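# Invert the steel cup from the right fixture onto the plate

## Task

Lift the steel cup out of the fixture on the robot's right side, then set it upside down on the plate so that its entire rim rests on the plate. Release it at the end.

## Robot and tools

Robot: two 7-joint Kinova Gen3 arms, left_arm and right_arm, each fitted with a Robotiq 2F-85 parallel gripper and a wrist camera. The names are only labels and do not refer to sides of an image. Bases in the scene frame: left_arm at (+0.028, +0.363, 0) m, right_arm at (+0.002, -0.274, 0) m, each turned slightly about z.

Scene frame: origin on the table top midway between the arms. +z is up, +x points out over the table, and left_arm sits on the +y side. The gripper's own +z runs along the fingers and its y axis is the closing direction.

Command row: one list of 18 numbers covering both arms, even if only one arm moves. The first 9 are left_arm: 7 joint angles, then gripper position, then gripper speed. The next 9 are the same for right_arm. Joint order: waist, shoulder, upper arm roll, elbow, forearm roll, wrist pitch, wrist roll. Joint numbers are absolute target angles in radians, in the same convention as the Joint positions line. The waist sign is flipped relative to the URDF on both arms. Stated ranges in radians: waist, upper arm roll, forearm roll and wrist roll ±69.115; shoulder ±2.250; elbow ±2.580; wrist pitch ±2.100. A target more than 0.013 past an end, and farther out than the current angle, gets the call refused.

Gripper position runs from -1 to +1 and is an absolute opening. +1 is fully open (85 mm), 0 is about 41 mm, the pads touch near -0.8, and -1 closes until something blocks it. Gripper speed also runs from -1 to +1: about 20 mm/s at -1, 85 at 0 and 150 at +1. Use -1 and keep sending it to hold firmly. To release, send a width larger than the object. To leave a gripper unchanged, repeat its previous two numbers, because 0 is a real command. The end_effector_position point lies between the closed pads. The fingertips reach about 19 mm past it when closed and 6 mm when open, and they move about 13 mm outward while closing, so keep that clearance above surfaces.

Tools:
- execute_actions(actions): a list of actions. Each action is a list of up to 15 rows, and each row lasts one control step of 1/30 s. If an action has fewer rows, its last row is held for the remaining steps. An empty list only returns the current state and images.
- move(target, speed, blocking): target is one 18-number row of absolute goals. Every joint follows a path to its goal and all paths finish together, so the hand traces a curve. The path lasts 0.5 to 10 s. speed, from 0.01 to 2 rad/s with a default of 0.5, caps the joint with the longest travel. Gripper numbers are applied at the start. With blocking=false the result comes after 0.5 s while motion continues. Until a result shows the move has ended, other moves and execute_actions are refused, so call wait or stop first. Nothing slows the path for obstacles or for the other arm.
- wait(seconds): 0 to 10 s. The arms keep their last command and any running move carries on.
- stop(): brakes a running move. It needs some room; the fingers are not stopped.
- zoom_image(camera, region): camera is cam_low, cam_left_wrist or cam_right_wrist, each 504x504. region is [x0, y0, x1, y1] in pixels from the top-left corner, at most 504x504.
- read_manual(section): licence texts only, with no motion.
- finished_scene(scene): ends the current scene for good, given its number. Call it only once the cup is released and resting correctly.

Results: the state line gives each gripper's end_effector_position in metres and end_effector_quat_wxyz in the scene frame. These are approximate and less accurate at long reach. Other lines: Joint positions and Joint velocities (rad, rad/s), one block per arm in joint order. Joint targets shows what the joints are currently driven toward; resend those values to hold still. Joint torques are noisy and offset. position_measured_pct is roughly 50 minus 50 times the finger position, so 0 means fully open. If it stops below about 90 before the requested value, the gripper is holding something or is blocked; about 90 or a bit more means the pads closed on nothing or on something very thin. Step readings may be marked HELD for an arm whose command was held back. A move also returns a "move:" line with the ending (done, off_target, moving, held, fault), limits=held or limits=none, and each arm's joint farthest from its goal. Also watch for "joint sent to its limit", "joint command not followed" (a clearance check altered targets), MOTOR HOT (60 °C and above), OVER-TEMPERATURE FAULT and TORQUE FAULT.

Motion limits: each step a joint target may lead the measured angle by at most 0.304 rad (the first four joints) or 0.266 rad (the wrist joints). Targets that would shift a gripper more than 70 mm in one step are scaled back. Large moves may still be unfinished when a result arrives, so command the remainder. Load limits are 48 N m for the first four joints and 30.2 N m for the wrist joints, including the weight of anything held. Reaching one freezes that arm for 10 s. Holding a load heats the motors, even while you are thinking.

Avoid: dropping the cup, knocking anything off the table, collisions or pressing between the arms, fast impacts, and pushing far past a contact. Outside forces may occasionally jerk the held cup or bump loose objects. The robot keeps holding its last command while you compose a reply.

Each tool is called after "Request:" in YAML: its name, and indented under it one key for each argument.

## Session

Request:
execute_actions:
  actions: []

Scene clock: 0.00 s.
left_arm: end_effector_position=(+0.2429, +0.7695, +0.3159) position_measured_pct=0.0 end_effector_quat_wxyz=(+0.309, +0.623, +0.335, +0.636) | right_arm: end_effector_position=(+0.2689, -0.2162, +0.2563) position_measured_pct=0.0 end_effector_quat_wxyz=(-0.311, +0.886, -0.343, +0.031)
Joint names: [waist, shoulder, upper arm roll, elbow, forearm roll, wrist pitch, wrist roll]
Joint positions: left_arm=[ 1.736  0.723 -0.226  2.     1.382  1.814  2.904] | right_arm=[ 0.031 -0.12   0.548  2.343 -0.717  0.96  -1.512]
Joint velocities: left_arm=[-0.001  0.001  0.     0.    -0.001 -0.     0.   ] | right_arm=[-0.    -0.     0.001  0.    -0.001  0.     0.   ]
Joint torques (N m, as the joint torque sensors report them, + toward a larger Joint positions number): no reading
Joint targets: left_arm=[1.736 0.723 -0.226 2.000 1.382 1.814 2.904] | right_arm=[0.031 -0.120 0.548 2.343 -0.717 0.960 -1.512]

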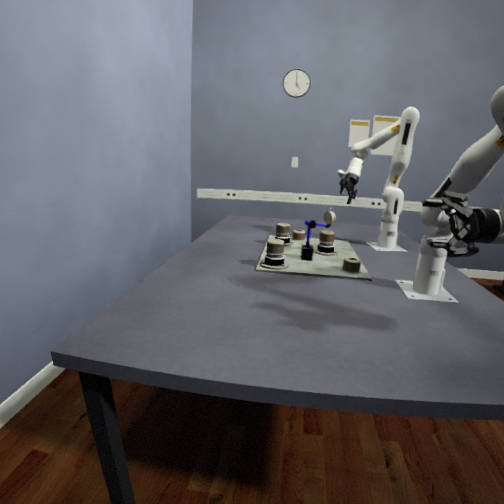

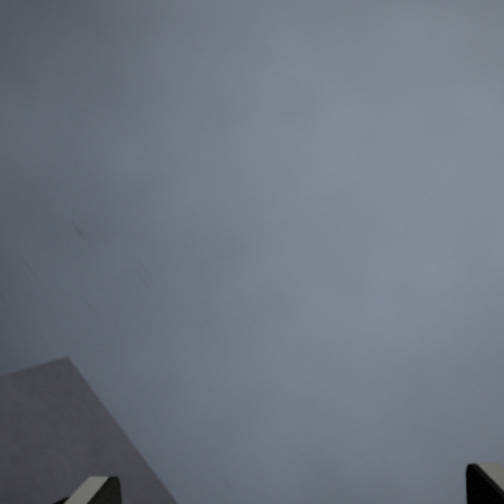

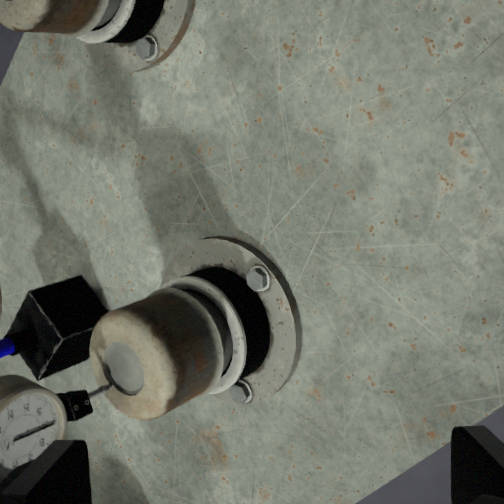

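Request:
move:
  target: [1.736,0.723,-0.226,2.0,1.382,1.814,2.904,1,0,0.074,0.76,0,0.648,0,1.734,-0.232,1,0]
  speed: 1.3

Request:
move:
  target: [1.736,0.723,-0.226,2.0,1.382,1.814,2.904,1,0,0.1005,0.837,0,1.073,0,1.232,-0.2585,1,0]
  speed: 0.8

Request:
move:
  target: [1.736,0.723,-0.226,2.0,1.382,1.814,2.904,1,0,0.1005,0.837,0,1.073,0,1.232,1.312,1,0]
  speed: 1.3

Scene clock: 17.70 s.
left_arm: end_effector_position=(+0.2431, +0.7694, +0.3160) position_measured_pct=0.0 end_effector_quat_wxyz=(+0.309, +0.623, +0.335, +0.636) | right_arm: end_effector_position=(+0.5917, -0.1596, +0.3296) position_measured_pct=0.0 end_effector_quat_wxyz=(-0.000, +0.707, +0.707, -0.000)
Joint names: [waist, shoulder, upper arm roll, elbow, forearm roll, wrist pitch, wrist roll]
Joint positions: left_arm=[ 1.736  0.723 -0.226  2.     1.382  1.814  2.904] | right_arm=[ 0.074  0.76   0.     0.648  0.     1.734 -0.232]
Joint velocities: left_arm=[ 0.001 -0.     0.001  0.     0.    -0.    -0.   ] | right_arm=[ 0.     0.002 -0.    -0.001 -0.     0.001  0.   ]
Joint torques (N m, as the joint torque sensors report them, + toward a larger Joint positions number): left_arm=[ -0.18 -17.03   1.14  -2.6    0.57   3.03   0.06] | right_arm=[ -0.06 -21.87   0.12  -9.1   -0.11  -0.2    0.3 ]
Joint targets: left_arm=[1.736 0.723 -0.226 2.000 1.382 1.814 2.904] | right_arm=[0.074 0.760 -0.000 0.648 0.000 1.734 -0.232]
move: done; limits=none; left_arm: farthest joint: the waist, 0.000 radians from its target (0.000 radians at the start); right_arm: farthest joint: the waist, 0.000 radians from its target (0.043 radians at the start)

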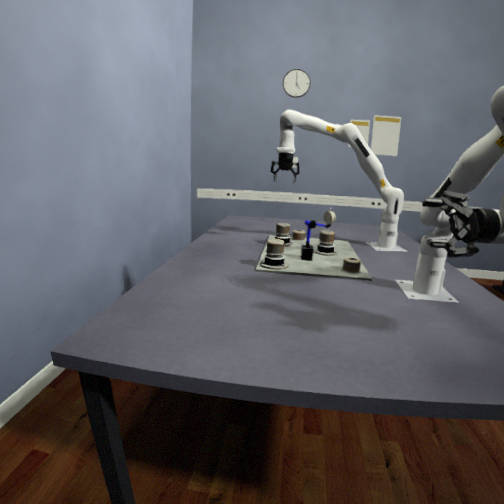

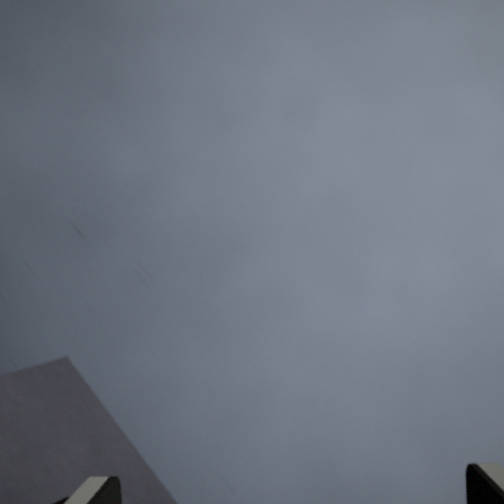

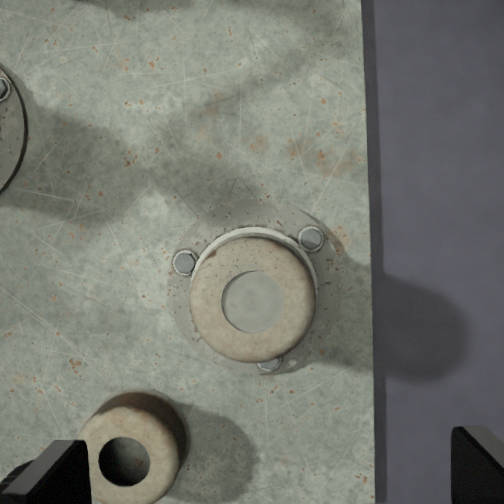

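Scene clock: 18.90 s.
left_arm: end_effector_position=(+0.2431, +0.7694, +0.3160) position_measured_pct=0.0 end_effector_quat_wxyz=(+0.309, +0.623, +0.335, +0.636) | right_arm: end_effector_position=(+0.5971, -0.1417, +0.1506) position_measured_pct=0.0 end_effector_quat_wxyz=(-0.000, +0.707, +0.707, -0.000)
Joint names: [waist, shoulder, upper arm roll, elbow, forearm roll, wrist pitch, wrist roll]
Joint positions: left_arm=[ 1.736  0.723 -0.226  2.     1.382  1.814  2.904] | right_arm=[ 0.1    0.837 -0.     1.073 -0.     1.232 -0.258]
Joint velocities: left_arm=[ 0.    -0.     0.001 -0.    -0.    -0.    -0.   ] | right_arm=[ 0.    -0.002 -0.002 -0.    -0.    -0.001 -0.   ]
Joint torques (N m, as the joint torque sensors report them, + toward a larger Joint positions number): left_arm=[ -0.11 -16.95   1.16  -2.61   0.65   2.97  -0.04] | right_arm=[  0.09 -22.52   0.15  -8.68  -0.08  -0.05   0.12]
Joint targets: left_arm=[1.736 0.723 -0.226 2.000 1.382 1.814 2.904] | right_arm=[0.101 0.837 0.000 1.073 0.000 1.232 -0.258]
move: done; limits=none; left_arm: farthest joint: the waist, 0.000 radians from its target (0.000 radians at the start); right_arm: farthest joint: the waist, 0.000 radians from its target (0.026 radians at the start)

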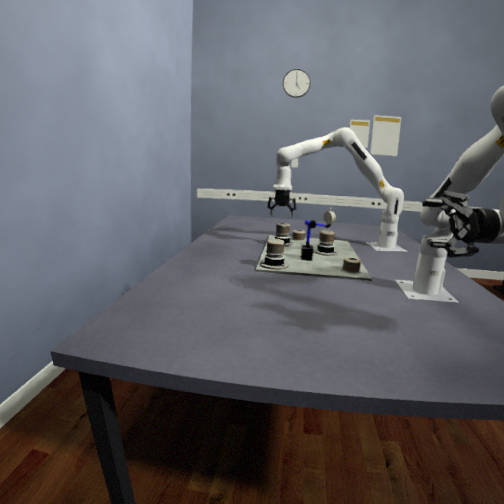

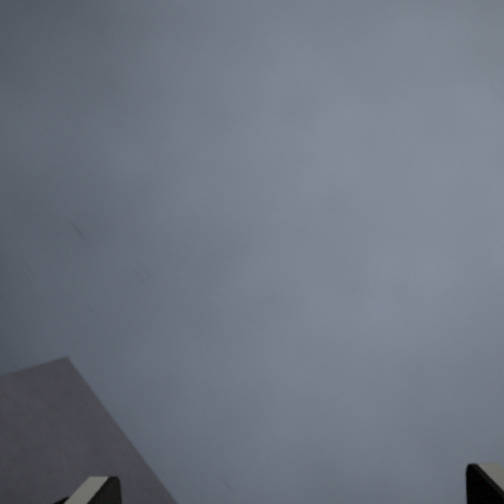

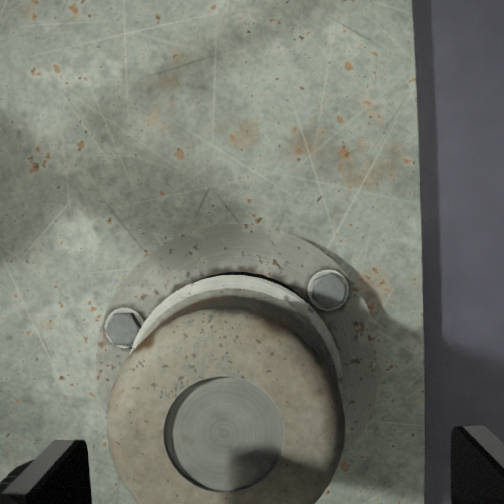

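Scene clock: 20.77 s.
left_arm: end_effector_position=(+0.2431, +0.7694, +0.3160) position_measured_pct=0.0 end_effector_quat_wxyz=(+0.309, +0.623, +0.335, +0.636) | right_arm: end_effector_position=(+0.5971, -0.1417, +0.1507) position_measured_pct=0.0 end_effector_quat_wxyz=(-0.000, -0.000, +1.000, -0.000)
Joint names: [waist, shoulder, upper arm roll, elbow, forearm roll, wrist pitch, wrist roll]
Joint positions: left_arm=[ 1.736  0.723 -0.226  2.     1.382  1.814  2.904] | right_arm=[ 0.1    0.837 -0.     1.073  0.     1.232  1.312]
Joint velocities: left_arm=[-0.    -0.    -0.001  0.     0.001 -0.     0.   ] | right_arm=[-0.     0.001 -0.    -0.002  0.     0.001  0.001]
Joint torques (N m, as the joint torque sensors report them, + toward a larger Joint positions number): left_arm=[ -0.09 -16.85   1.    -2.67   0.56   2.94   0.  ] | right_arm=[ -0.16 -22.25   0.26  -8.82  -0.07  -0.12  -0.13]
Joint targets: left_arm=[1.736 0.723 -0.226 2.000 1.382 1.814 2.904] | right_arm=[0.101 0.837 0.000 1.073 0.000 1.232 1.312]
move: done; limits=none; left_arm: farthest joint: the waist, 0.000 radians from its target (0.000 radians at the start); right_arm: farthest joint: the waist, 0.000 radians from its target (0.000 radians at the start)

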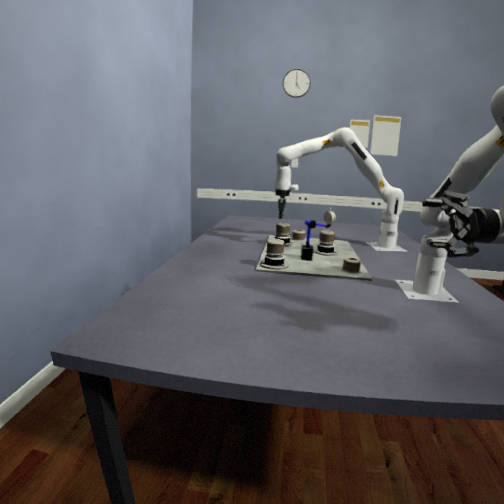

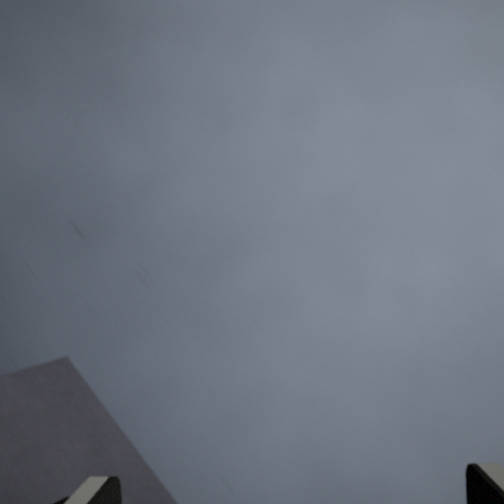

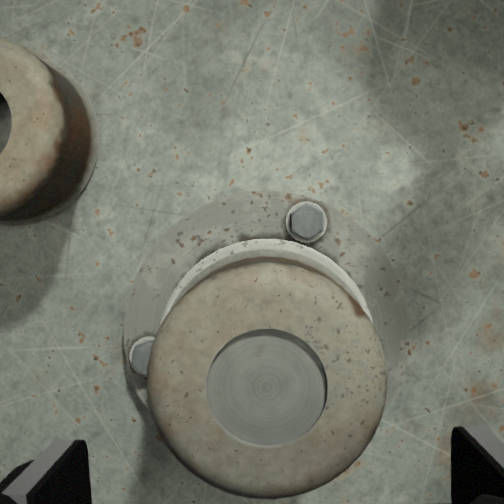

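Request:
move:
  target: [1.736,0.723,-0.226,2.0,1.382,1.814,2.904,1,0,0.1063,0.8042,0,1.1408,0,1.1966,1.3065,1,0]
  speed: 0.5

Request:
move:
  target: [1.736,0.723,-0.226,2.0,1.382,1.814,2.904,1,0,0.1063,0.8522,0,1.1979,0,1.0915,1.3065,1,0]
  speed: 0.3

Scene clock: 34.17 s.
left_arm: end_effector_position=(+0.2431, +0.7694, +0.3160) position_measured_pct=0.0 end_effector_quat_wxyz=(+0.309, +0.623, +0.335, +0.636) | right_arm: end_effector_position=(+0.5836, -0.1417, +0.1504) position_measured_pct=0.0 end_effector_quat_wxyz=(-0.000, -0.000, +1.000, -0.000)
Joint names: [waist, shoulder, upper arm roll, elbow, forearm roll, wrist pitch, wrist roll]
Joint positions: left_arm=[ 1.736  0.723 -0.226  2.     1.382  1.814  2.904] | right_arm=[ 0.106  0.804 -0.     1.141 -0.     1.197  1.307]
Joint velocities: left_arm=[ 0.001  0.001  0.    -0.    -0.     0.     0.   ] | right_arm=[ 0.001 -0.002 -0.001  0.002  0.    -0.001  0.   ]
Joint torques (N m, as the joint torque sensors report them, + toward a larger Joint positions number): left_arm=[ -0.19 -16.86   1.05  -2.58   0.67   3.03   0.02] | right_arm=[ -0.03 -21.68   0.05  -8.47  -0.22  -0.16   0.18]
Joint targets: left_arm=[1.736 0.723 -0.226 2.000 1.382 1.814 2.904] | right_arm=[0.106 0.804 0.000 1.141 0.000 1.197 1.307]
move: done; limits=none; left_arm: farthest joint: the waist, 0.000 radians from its target (0.000 radians at the start); right_arm: farthest joint: the waist, 0.000 radians from its target (0.006 radians at the start)

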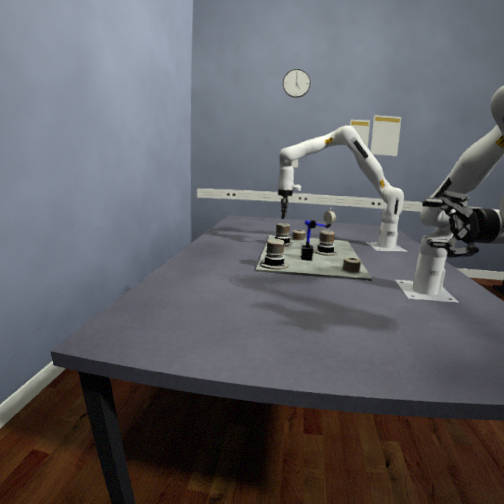

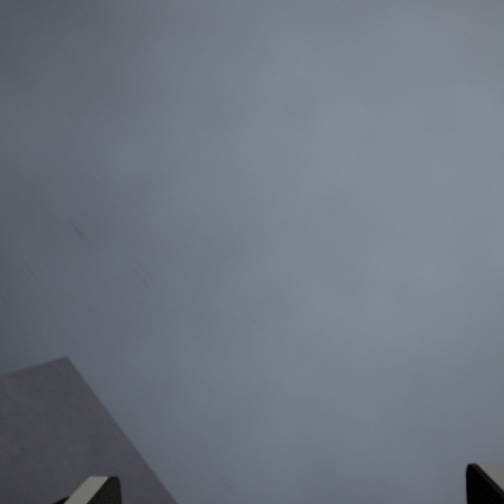

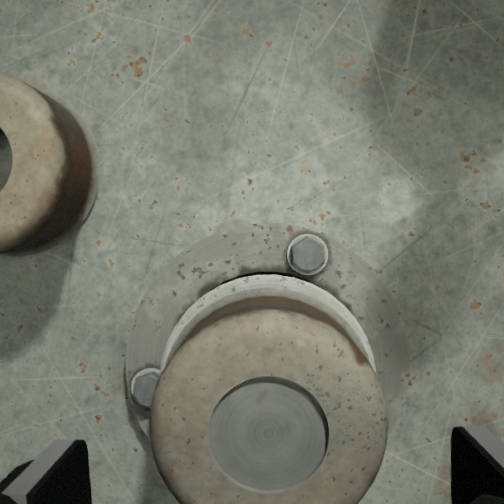

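Scene clock: 35.00 s.
left_arm: end_effector_position=(+0.2431, +0.7694, +0.3160) position_measured_pct=0.0 end_effector_quat_wxyz=(+0.309, +0.623, +0.335, +0.636) | right_arm: end_effector_position=(+0.5836, -0.1417, +0.1056) position_measured_pct=0.0 end_effector_quat_wxyz=(+0.000, -0.000, +1.000, +0.000)
Joint names: [waist, shoulder, upper arm roll, elbow, forearm roll, wrist pitch, wrist roll]
Joint positions: left_arm=[ 1.736  0.723 -0.226  2.     1.382  1.814  2.904] | right_arm=[0.106 0.852 0.    1.198 0.    1.092 1.306]
Joint velocities: left_arm=[-0.002 -0.001 -0.    -0.    -0.001 -0.    -0.   ] | right_arm=[ 0.     0.     0.001  0.    -0.    -0.     0.   ]
Joint torques (N m, as the joint torque sensors report them, + toward a larger Joint positions number): left_arm=[ -0.23 -16.74   1.03  -2.64   0.75   3.08   0.02] | right_arm=[  0.   -22.05   0.14  -8.13  -0.17   0.08   0.05]
Joint targets: left_arm=[1.736 0.723 -0.226 2.000 1.382 1.814 2.904] | right_arm=[0.106 0.852 0.000 1.198 0.000 1.091 1.307]
move: done; limits=none; left_arm: farthest joint: the waist, 0.000 radians from its target (0.000 radians at the start); right_arm: farthest joint: the waist, 0.000 radians from its target (0.000 radians at the start)

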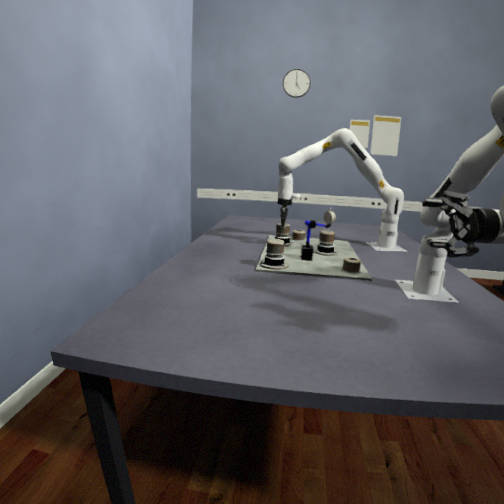

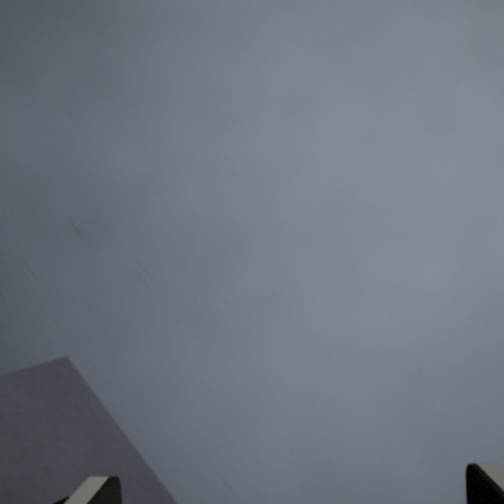

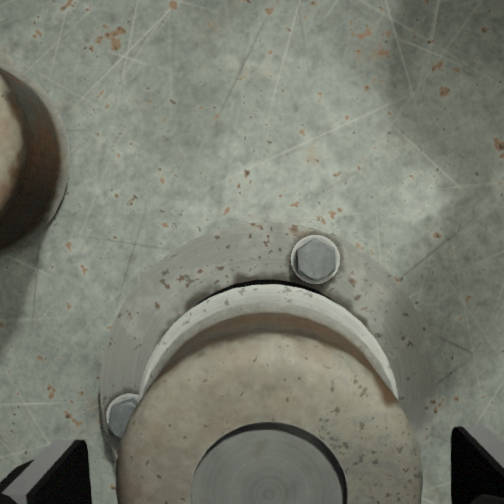

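Request:
move:
  target: [1.736,0.723,-0.226,2.0,1.382,1.814,2.904,1,0,0.1063,0.8885,0,1.2249,0,1.0282,1.3065,1,0]
  speed: 0.15

Request:
execute_actions:
  actions:
    - [[1.736,0.723,-0.226,2.0,1.382,1.814,2.904,1,0,0.1063,0.8885,0,1.2249,0,1.0282,1.3065,-1,0]]
    - [[1.736,0.723,-0.226,2.0,1.382,1.814,2.904,1,0,0.1063,0.8885,0,1.2249,0,1.0282,1.3065,-1,0]]

Scene clock: 45.63 s.
left_arm: end_effector_position=(+0.2431, +0.7694, +0.3160) position_measured_pct=0.0 end_effector_quat_wxyz=(+0.309, +0.623, +0.335, +0.636) | right_arm: end_effector_position=(+0.5837, -0.1417, +0.0766) position_measured_pct=0.0 end_effector_quat_wxyz=(+0.000, -0.000, +1.000, +0.000)
Joint names: [waist, shoulder, upper arm roll, elbow, forearm roll, wrist pitch, wrist roll]
Joint positions: left_arm=[ 1.736  0.723 -0.226  2.     1.382  1.814  2.904] | right_arm=[ 0.106  0.888 -0.     1.225  0.     1.028  1.306]
Joint velocities: left_arm=[-0.001  0.001 -0.     0.    -0.001 -0.     0.001] | right_arm=[-0.     0.002 -0.     0.     0.    -0.     0.   ]
Joint torques (N m, as the joint torque sensors report them, + toward a larger Joint positions number): left_arm=[ -0.14 -16.93   0.97  -2.59   0.65   2.98   0.  ] | right_arm=[  0.18 -22.31   0.23  -7.95  -0.17  -0.17   0.26]
Joint targets: left_arm=[1.736 0.723 -0.226 2.000 1.382 1.814 2.904] | right_arm=[0.106 0.888 0.000 1.225 0.000 1.028 1.307]
move: done; limits=none; left_arm: farthest joint: the waist, 0.000 radians from its target (0.000 radians at the start); right_arm: farthest joint: the waist, 0.000 radians from its target (0.000 radians at the start)

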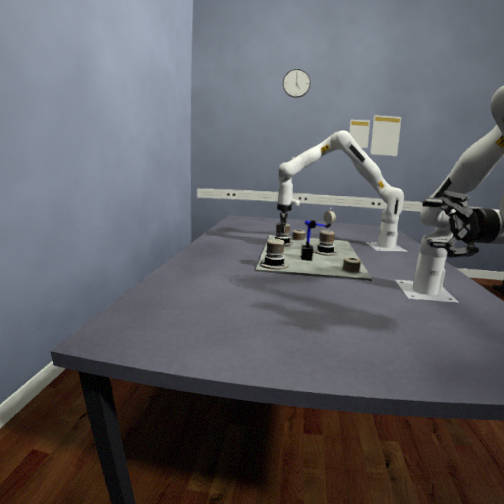

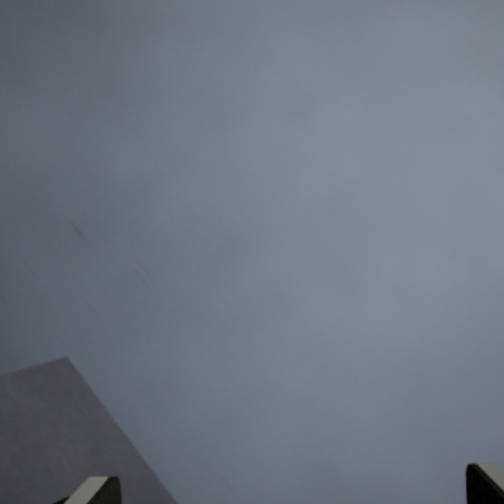

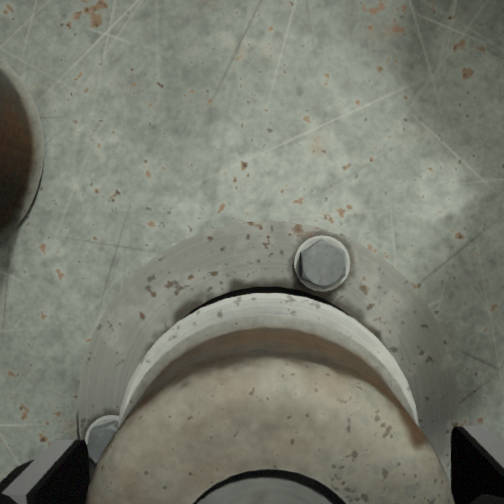

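Scene clock: 46.63 s.
left_arm: end_effector_position=(+0.2431, +0.7694, +0.3160) position_measured_pct=0.0 end_effector_quat_wxyz=(+0.309, +0.623, +0.335, +0.636) | right_arm: end_effector_position=(+0.5840, -0.1421, +0.0775) position_measured_pct=20.6 end_effector_quat_wxyz=(+0.001, -0.000, +1.000, -0.000)
Joint names: [waist, shoulder, upper arm roll, elbow, forearm roll, wrist pitch, wrist roll]
Joint positions: left_arm=[ 1.736  0.723 -0.226  2.     1.382  1.814  2.904] | right_arm=[0.106 0.887 0.    1.225 0.    1.029 1.307]
Joint velocities: left_arm=[ 0.001  0.001  0.    -0.    -0.    -0.    -0.   ] | right_arm=[-0.    -0.    -0.001 -0.     0.001  0.001 -0.   ]
Joint torques (N m, as the joint torque sensors report them, + toward a larger Joint positions number): left_arm=[ -0.1  -16.87   1.18  -2.58   0.76   3.04   0.04] | right_arm=[  0.14 -21.23  -0.14  -7.93  -0.18  -0.48   0.05]
Joint targets: left_arm=[1.736 0.723 -0.226 2.000 1.382 1.814 2.904] | right_arm=[0.106 0.888 0.000 1.225 0.000 1.028 1.307]
Step readings (joint positions; steps 1 to 15: 1st action; 16 to 30: 2nd action):
0: left_arm=[1.736 0.723 -0.226 2.000 1.382 1.814 2.904] | right_arm=[0.106 0.888 -0.000 1.225 0.000 1.028 1.306]
1: left_arm=[1.736 0.723 -0.226 2.000 1.382 1.814 2.904] | right_arm=[0.106 0.888 0.000 1.225 0.000 1.028 1.307]
2: left_arm=[1.736 0.723 -0.226 2.000 1.382 1.814 2.904] | right_arm=[0.106 0.888 0.000 1.225 0.000 1.028 1.306]
4: left_arm=[1.736 0.723 -0.226 2.000 1.382 1.814 2.904] | right_arm=[0.106 0.888 0.000 1.225 0.000 1.028 1.306]
8: left_arm=[1.736 0.723 -0.226 2.000 1.382 1.814 2.904] | right_arm=[0.106 0.888 0.000 1.225 0.000 1.029 1.306]
15: left_arm=[1.736 0.723 -0.226 2.000 1.382 1.814 2.904] | right_arm=[0.106 0.887 0.000 1.225 0.000 1.029 1.307]
16: left_arm=[1.736 0.723 -0.226 2.000 1.382 1.814 2.904] | right_arm=[0.106 0.887 0.000 1.225 0.000 1.029 1.307]
17: left_arm=[1.736 0.723 -0.226 2.000 1.382 1.814 2.904] | right_arm=[0.106 0.887 0.000 1.225 0.000 1.029 1.307]
19: left_arm=[1.736 0.723 -0.226 2.000 1.382 1.814 2.904] | right_arm=[0.106 0.887 0.000 1.225 0.000 1.029 1.307]
23: left_arm=[1.736 0.723 -0.226 2.000 1.382 1.814 2.904] | right_arm=[0.106 0.887 0.000 1.225 0.000 1.029 1.307]
30: Joint positions above

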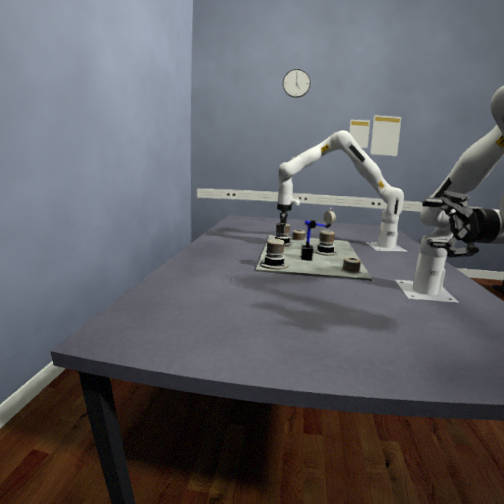

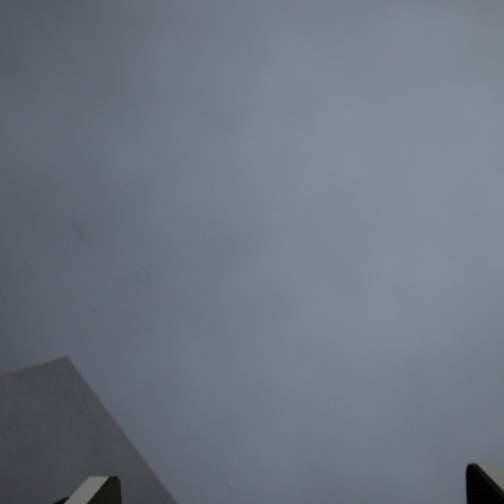

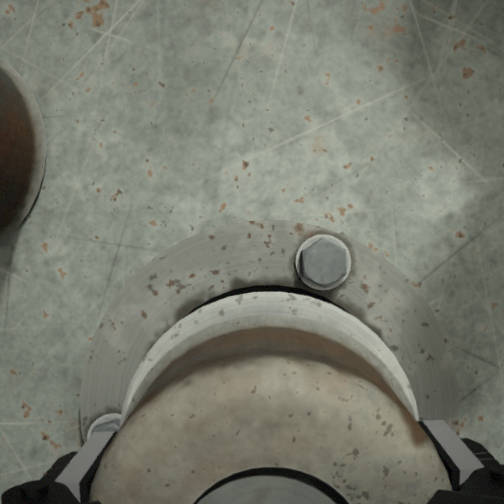

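Request:
move:
  target: [1.736,0.723,-0.226,2.0,1.382,1.814,2.904,1,0,0.1063,0.8042,0,1.1408,0,1.1966,1.3065,-1,0]
  speed: 0.2

Request:
move:
  target: [1.736,0.723,-0.226,2.0,1.382,1.814,2.904,1,0,0.2118,0.6026,0,1.5383,0,1.0007,1.201,-1,0]
  speed: 0.6

Scene clock: 70.27 s.
left_arm: end_effector_position=(+0.2431, +0.7694, +0.3160) position_measured_pct=0.0 end_effector_quat_wxyz=(+0.309, +0.623, +0.335, +0.636) | right_arm: end_effector_position=(+0.5836, -0.1417, +0.1504) position_measured_pct=20.6 end_effector_quat_wxyz=(-0.000, -0.000, +1.000, -0.000)
Joint names: [waist, shoulder, upper arm roll, elbow, forearm roll, wrist pitch, wrist roll]
Joint positions: left_arm=[ 1.736  0.723 -0.226  2.     1.382  1.814  2.904] | right_arm=[ 0.106  0.804  0.     1.141 -0.     1.197  1.306]
Joint velocities: left_arm=[ 0.001 -0.001 -0.     0.    -0.     0.     0.   ] | right_arm=[-0.    -0.001 -0.     0.002 -0.     0.001  0.   ]
Joint torques (N m, as the joint torque sensors report them, + toward a larger Joint positions number): left_arm=[ -0.32 -16.86   1.11  -2.51   0.69   3.07   0.04] | right_arm=[ -0.24 -23.     0.22  -9.12   0.01   0.13   0.16]
Joint targets: left_arm=[1.736 0.723 -0.226 2.000 1.382 1.814 2.904] | right_arm=[0.106 0.804 0.000 1.141 0.000 1.197 1.307]
move: done; limits=none; left_arm: farthest joint: the waist, 0.000 radians from its target (0.000 radians at the start); right_arm: farthest joint: the waist, 0.000 radians from its target (0.000 radians at the start)

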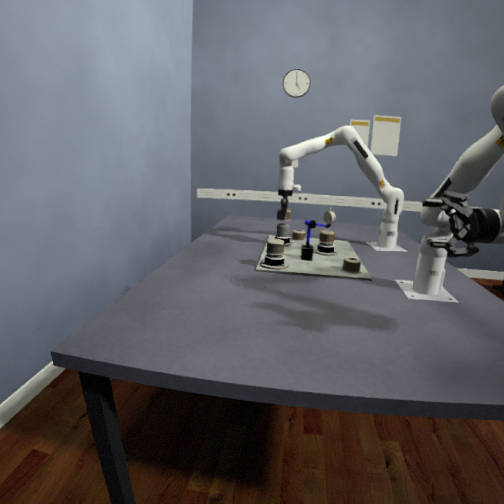

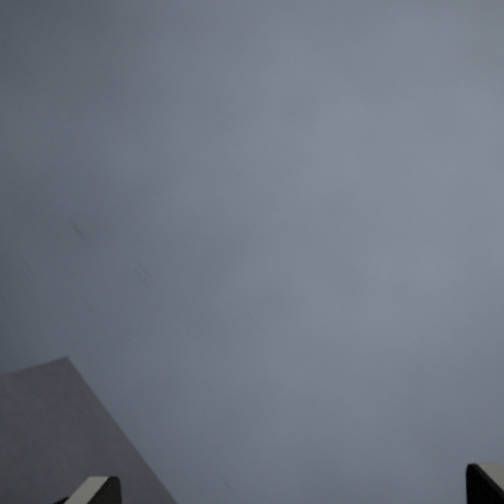

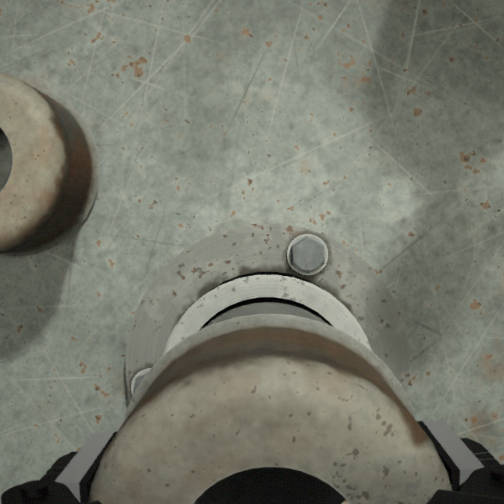

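Scene clock: 71.53 s.
left_arm: end_effector_position=(+0.2431, +0.7694, +0.3160) position_measured_pct=0.0 end_effector_quat_wxyz=(+0.309, +0.623, +0.335, +0.636) | right_arm: end_effector_position=(+0.4802, -0.1148, +0.1504) position_measured_pct=20.6 end_effector_quat_wxyz=(-0.000, -0.000, +1.000, -0.000)
Joint names: [waist, shoulder, upper arm roll, elbow, forearm roll, wrist pitch, wrist roll]
Joint positions: left_arm=[ 1.736  0.723 -0.226  2.     1.382  1.814  2.904] | right_arm=[ 0.212  0.603 -0.     1.538 -0.     1.001  1.201]
Joint velocities: left_arm=[ 0.001  0.002 -0.001 -0.    -0.    -0.    -0.001] | right_arm=[ 0.001 -0.002 -0.    -0.001  0.001 -0.    -0.   ]
Joint torques (N m, as the joint torque sensors report them, + toward a larger Joint positions number): left_arm=[ -0.07 -16.89   1.07  -2.64   0.72   2.94   0.02] | right_arm=[ -0.04 -19.49   0.19  -8.3   -0.12  -0.07   0.02]
Joint targets: left_arm=[1.736 0.723 -0.226 2.000 1.382 1.814 2.904] | right_arm=[0.212 0.603 0.000 1.538 0.000 1.001 1.201]
move: done; limits=none; left_arm: farthest joint: the waist, 0.000 radians from its target (0.000 radians at the start); right_arm: farthest joint: the waist, 0.000 radians from its target (0.106 radians at the start)

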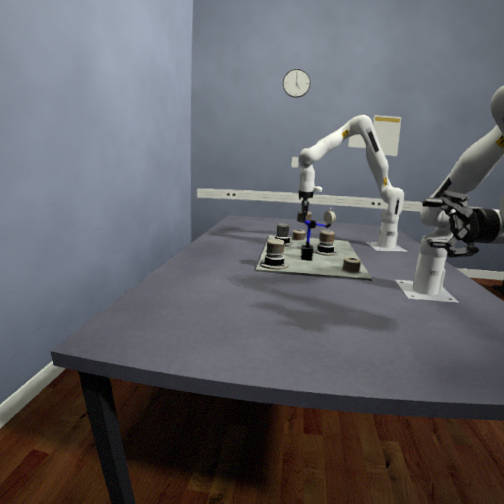

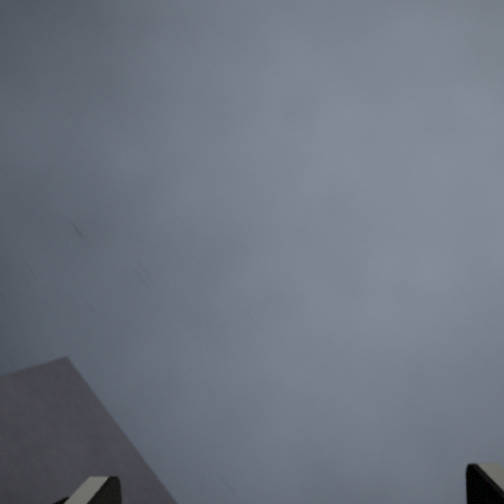

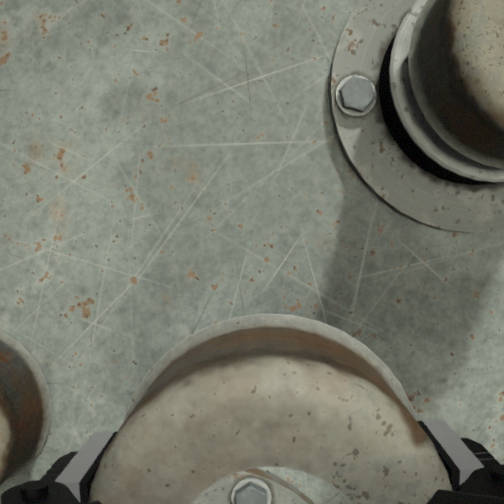

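Request:
move:
  target: [1.736,0.723,-0.226,2.0,1.382,1.814,2.904,1,0,0.2118,0.7814,0,1.6423,0,0.7179,1.201,-1,0]
  speed: 0.35

Request:
move:
  target: [1.736,0.723,-0.226,2.0,1.382,1.814,2.904,1,0,0.2118,0.8032,0,1.6472,0,0.6912,1.201,-1,0]
  speed: 0.03

Scene clock: 86.87 s.
left_arm: end_effector_position=(+0.2431, +0.7694, +0.3160) position_measured_pct=0.0 end_effector_quat_wxyz=(+0.309, +0.623, +0.335, +0.636) | right_arm: end_effector_position=(+0.4803, -0.1147, +0.0356) position_measured_pct=20.6 end_effector_quat_wxyz=(+0.000, -0.000, +1.000, +0.000)
Joint names: [waist, shoulder, upper arm roll, elbow, forearm roll, wrist pitch, wrist roll]
Joint positions: left_arm=[ 1.736  0.723 -0.226  2.     1.382  1.814  2.904] | right_arm=[ 0.212  0.781 -0.     1.642  0.     0.718  1.201]
Joint velocities: left_arm=[-0.001 -0.001 -0.    -0.    -0.    -0.     0.001] | right_arm=[ 0.001  0.002 -0.    -0.     0.001 -0.001 -0.   ]
Joint torques (N m, as the joint torque sensors report them, + toward a larger Joint positions number): left_arm=[ -0.23 -16.88   1.08  -2.59   0.65   3.03   0.02] | right_arm=[ -0.05 -20.03   0.12  -6.62  -0.11  -0.01   0.16]
Joint targets: left_arm=[1.736 0.723 -0.226 2.000 1.382 1.814 2.904] | right_arm=[0.212 0.781 0.000 1.642 0.000 0.718 1.201]
move: done; limits=none; left_arm: farthest joint: the waist, 0.000 radians from its target (0.000 radians at the start); right_arm: farthest joint: the waist, 0.000 radians from its target (0.000 radians at the start)

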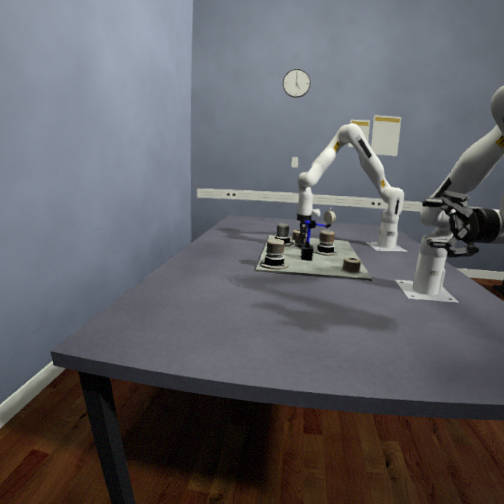

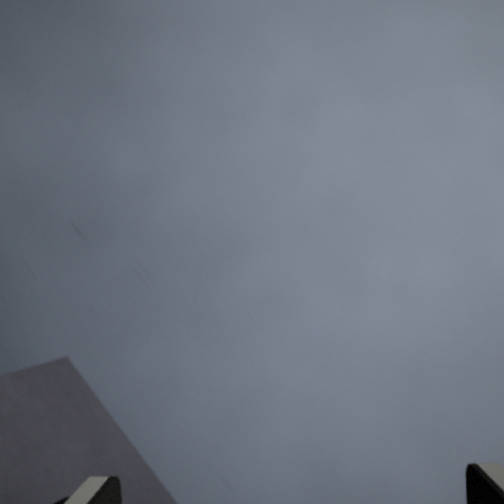

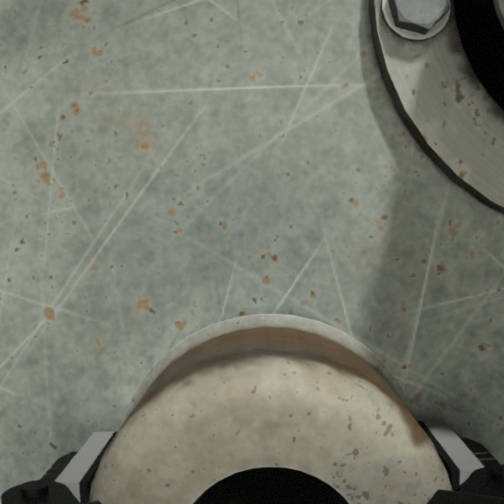

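Scene clock: 87.97 s.
left_arm: end_effector_position=(+0.2431, +0.7694, +0.3160) position_measured_pct=0.0 end_effector_quat_wxyz=(+0.309, +0.623, +0.335, +0.636) | right_arm: end_effector_position=(+0.4803, -0.1147, +0.0245) position_measured_pct=20.6 end_effector_quat_wxyz=(+0.000, -0.000, +1.000, +0.000)
Joint names: [waist, shoulder, upper arm roll, elbow, forearm roll, wrist pitch, wrist roll]
Joint positions: left_arm=[ 1.736  0.723 -0.226  2.     1.382  1.814  2.904] | right_arm=[0.212 0.801 0.    1.647 0.    0.693 1.201]
Joint velocities: left_arm=[ 0.     0.     0.001 -0.     0.     0.    -0.001] | right_arm=[ 0.    -0.    -0.     0.002 -0.    -0.001 -0.   ]
Joint torques (N m, as the joint torque sensors report them, + toward a larger Joint positions number): left_arm=[ -0.22 -16.85   0.99  -2.68   0.68   3.08   0.01] | right_arm=[ -0.19 -17.79  -0.04  -6.13  -0.08  -0.85   0.24]
Joint targets: left_arm=[1.736 0.723 -0.226 2.000 1.382 1.814 2.904] | right_arm=[0.212 0.803 0.000 1.647 0.000 0.691 1.201]
move: done; limits=none; left_arm: farthest joint: the waist, 0.000 radians from its target (0.000 radians at the start); right_arm: farthest joint: the shoulder, 0.002 radians from its target (0.022 radians at the start)

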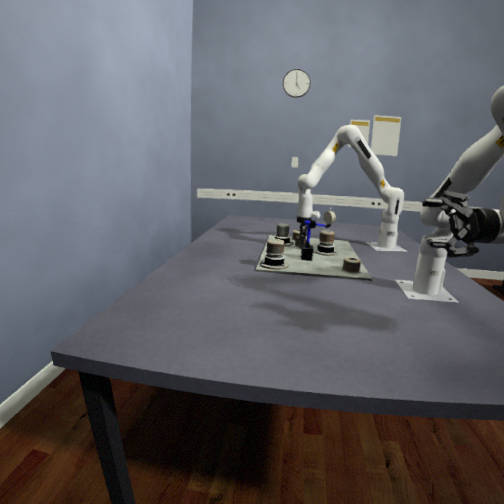

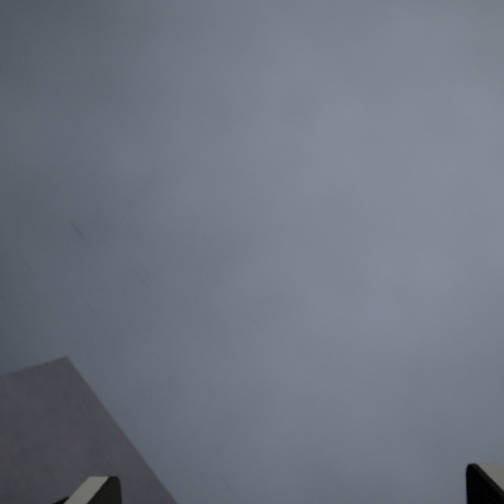

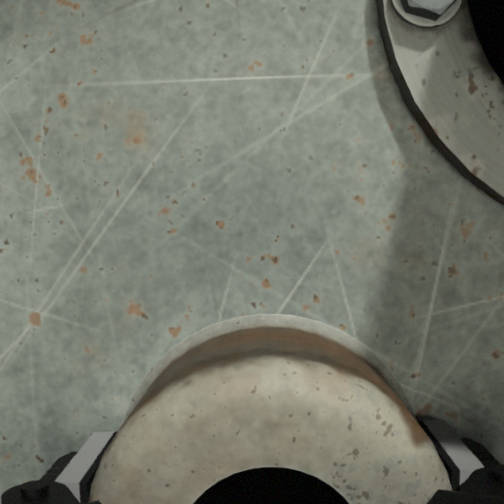

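Contact. Release and lift.

Request:
execute_actions:
  actions:
    - [[1.736,0.723,-0.226,2.0,1.382,1.814,2.904,1,0,0.2118,0.801,0,1.647,0,0.693,1.201,1,0]]
    - [[1.736,0.723,-0.226,2.0,1.382,1.814,2.904,1,0,0.2118,0.801,0,1.647,0,0.693,1.201,1,0]]

Request:
move:
  target: [1.736,0.723,-0.226,2.0,1.382,1.814,2.904,1,0,0.2118,0.6026,0,1.5383,0,1.0007,1.201,1,0]
  speed: 0.6

Scene clock: 101.17 s.
left_arm: end_effector_position=(+0.2431, +0.7694, +0.3160) position_measured_pct=0.0 end_effector_quat_wxyz=(+0.309, +0.623, +0.335, +0.636) | right_arm: end_effector_position=(+0.4804, -0.1147, +0.0246) position_measured_pct=0.0 end_effector_quat_wxyz=(+0.000, -0.000, +1.000, +0.000)
Joint names: [waist, shoulder, upper arm roll, elbow, forearm roll, wrist pitch, wrist roll]
Joint positions: left_arm=[ 1.736  0.723 -0.226  2.     1.382  1.814  2.904] | right_arm=[0.212 0.801 0.    1.647 0.    0.693 1.201]
Joint velocities: left_arm=[-0.    -0.    -0.001  0.     0.     0.    -0.   ] | right_arm=[ 0.     0.001 -0.001 -0.001 -0.001 -0.    -0.   ]
Joint torques (N m, as the joint torque sensors report them, + toward a larger Joint positions number): left_arm=[ -0.06 -16.89   1.12  -2.8    0.73   2.99  -0.04] | right_arm=[ -0.21 -19.31   0.06  -5.97  -0.1   -0.11   0.15]
Joint targets: left_arm=[1.736 0.723 -0.226 2.000 1.382 1.814 2.904] | right_arm=[0.212 0.801 0.000 1.647 0.000 0.693 1.201]
Step readings (joint positions; steps 1 to 15: 1st action; 16 to 30: 2nd action):
0: left_arm=[1.736 0.723 -0.226 2.000 1.382 1.814 2.904] | right_arm=[0.212 0.801 0.000 1.647 0.000 0.692 1.201]
1: left_arm=[1.736 0.723 -0.226 2.000 1.382 1.814 2.904] | right_arm=[0.212 0.801 0.000 1.647 0.000 0.693 1.201]
2: left_arm=[1.736 0.723 -0.226 2.000 1.382 1.814 2.904] | right_arm=[0.212 0.801 0.000 1.648 0.000 0.693 1.201]
4: left_arm=[1.736 0.723 -0.226 2.000 1.382 1.814 2.904] | right_arm=[0.212 0.801 0.000 1.647 0.000 0.693 1.201]
8: left_arm=[1.736 0.723 -0.226 2.000 1.382 1.814 2.904] | right_arm=[0.212 0.801 0.000 1.647 0.000 0.693 1.201]
15: left_arm=[1.736 0.723 -0.226 2.000 1.382 1.814 2.904] | right_arm=[0.212 0.801 0.000 1.647 0.000 0.693 1.201]
16: left_arm=[1.736 0.723 -0.226 2.000 1.382 1.814 2.904] | right_arm=[0.212 0.801 0.000 1.647 0.000 0.693 1.201]
17: left_arm=[1.736 0.723 -0.226 2.000 1.382 1.814 2.904] | right_arm=[0.212 0.801 0.000 1.647 0.000 0.693 1.201]
19: left_arm=[1.736 0.723 -0.226 2.000 1.382 1.814 2.904] | right_arm=[0.212 0.801 0.000 1.647 0.000 0.693 1.201]
23: left_arm=[1.736 0.723 -0.226 2.000 1.382 1.814 2.904] | right_arm=[0.212 0.801 0.000 1.647 0.000 0.693 1.201]
30: Joint positions above

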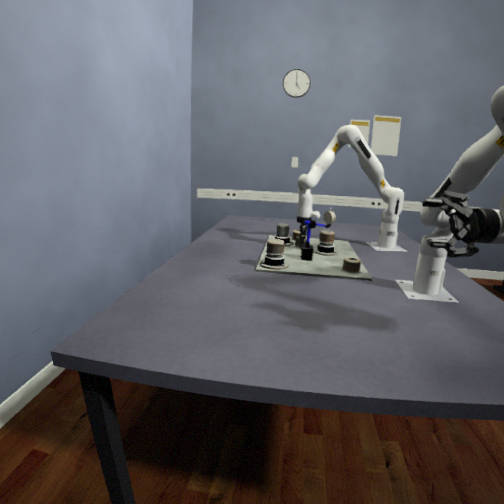

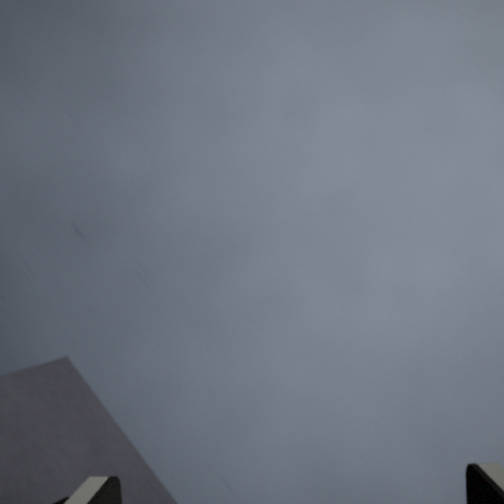

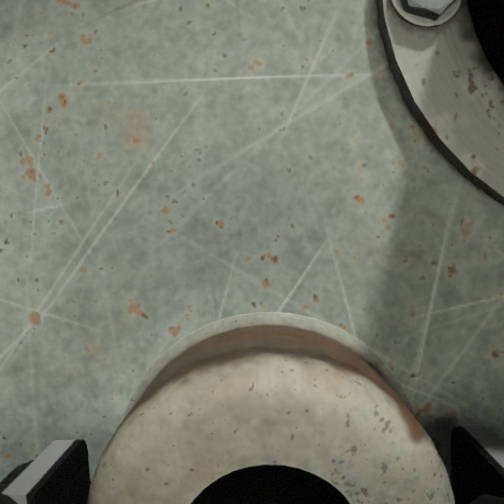

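Scene clock: 102.23 s.
left_arm: end_effector_position=(+0.2431, +0.7694, +0.3160) position_measured_pct=0.0 end_effector_quat_wxyz=(+0.309, +0.623, +0.335, +0.636) | right_arm: end_effector_position=(+0.4802, -0.1147, +0.1504) position_measured_pct=0.0 end_effector_quat_wxyz=(-0.000, -0.000, +1.000, -0.000)
Joint names: [waist, shoulder, upper arm roll, elbow, forearm roll, wrist pitch, wrist roll]
Joint positions: left_arm=[ 1.736  0.723 -0.226  2.     1.382  1.814  2.904] | right_arm=[0.212 0.603 0.    1.538 0.    1.001 1.201]
Joint velocities: left_arm=[-0.    -0.     0.001  0.    -0.     0.     0.   ] | right_arm=[ 0.001 -0.002 -0.    -0.001 -0.002  0.    -0.   ]
Joint torques (N m, as the joint torque sensors report them, + toward a larger Joint positions number): left_arm=[ -0.25 -16.91   1.05  -2.72   0.71   2.93   0.  ] | right_arm=[ -0.09 -18.55  -0.04  -7.82  -0.09  -0.14   0.11]
Joint targets: left_arm=[1.736 0.723 -0.226 2.000 1.382 1.814 2.904] | right_arm=[0.212 0.603 0.000 1.538 0.000 1.001 1.201]
move: done; limits=none; left_arm: farthest joint: the waist, 0.000 radians from its target (0.000 radians at the start); right_arm: farthest joint: the waist, 0.000 radians from its target (0.000 radians at the start)

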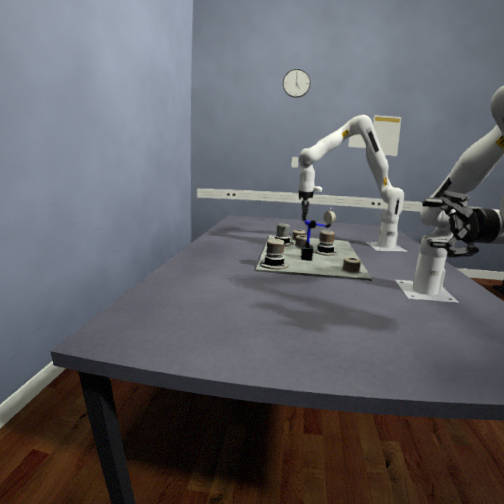

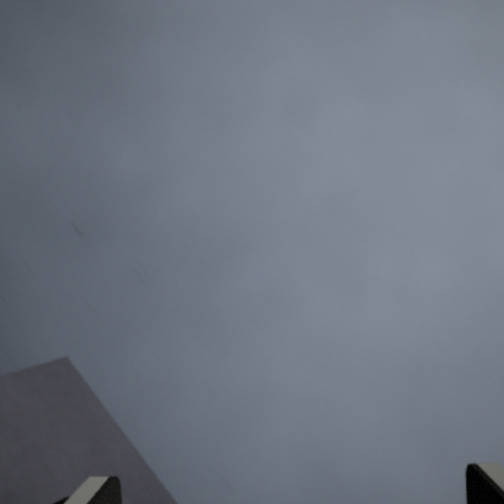

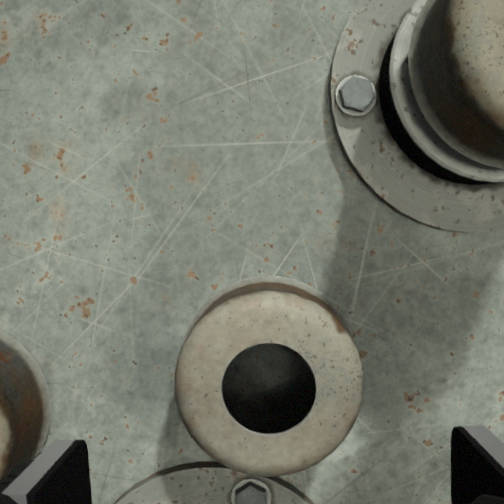

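Request:
finished_scene:
  scene: 2

The scene is finished: the task was done.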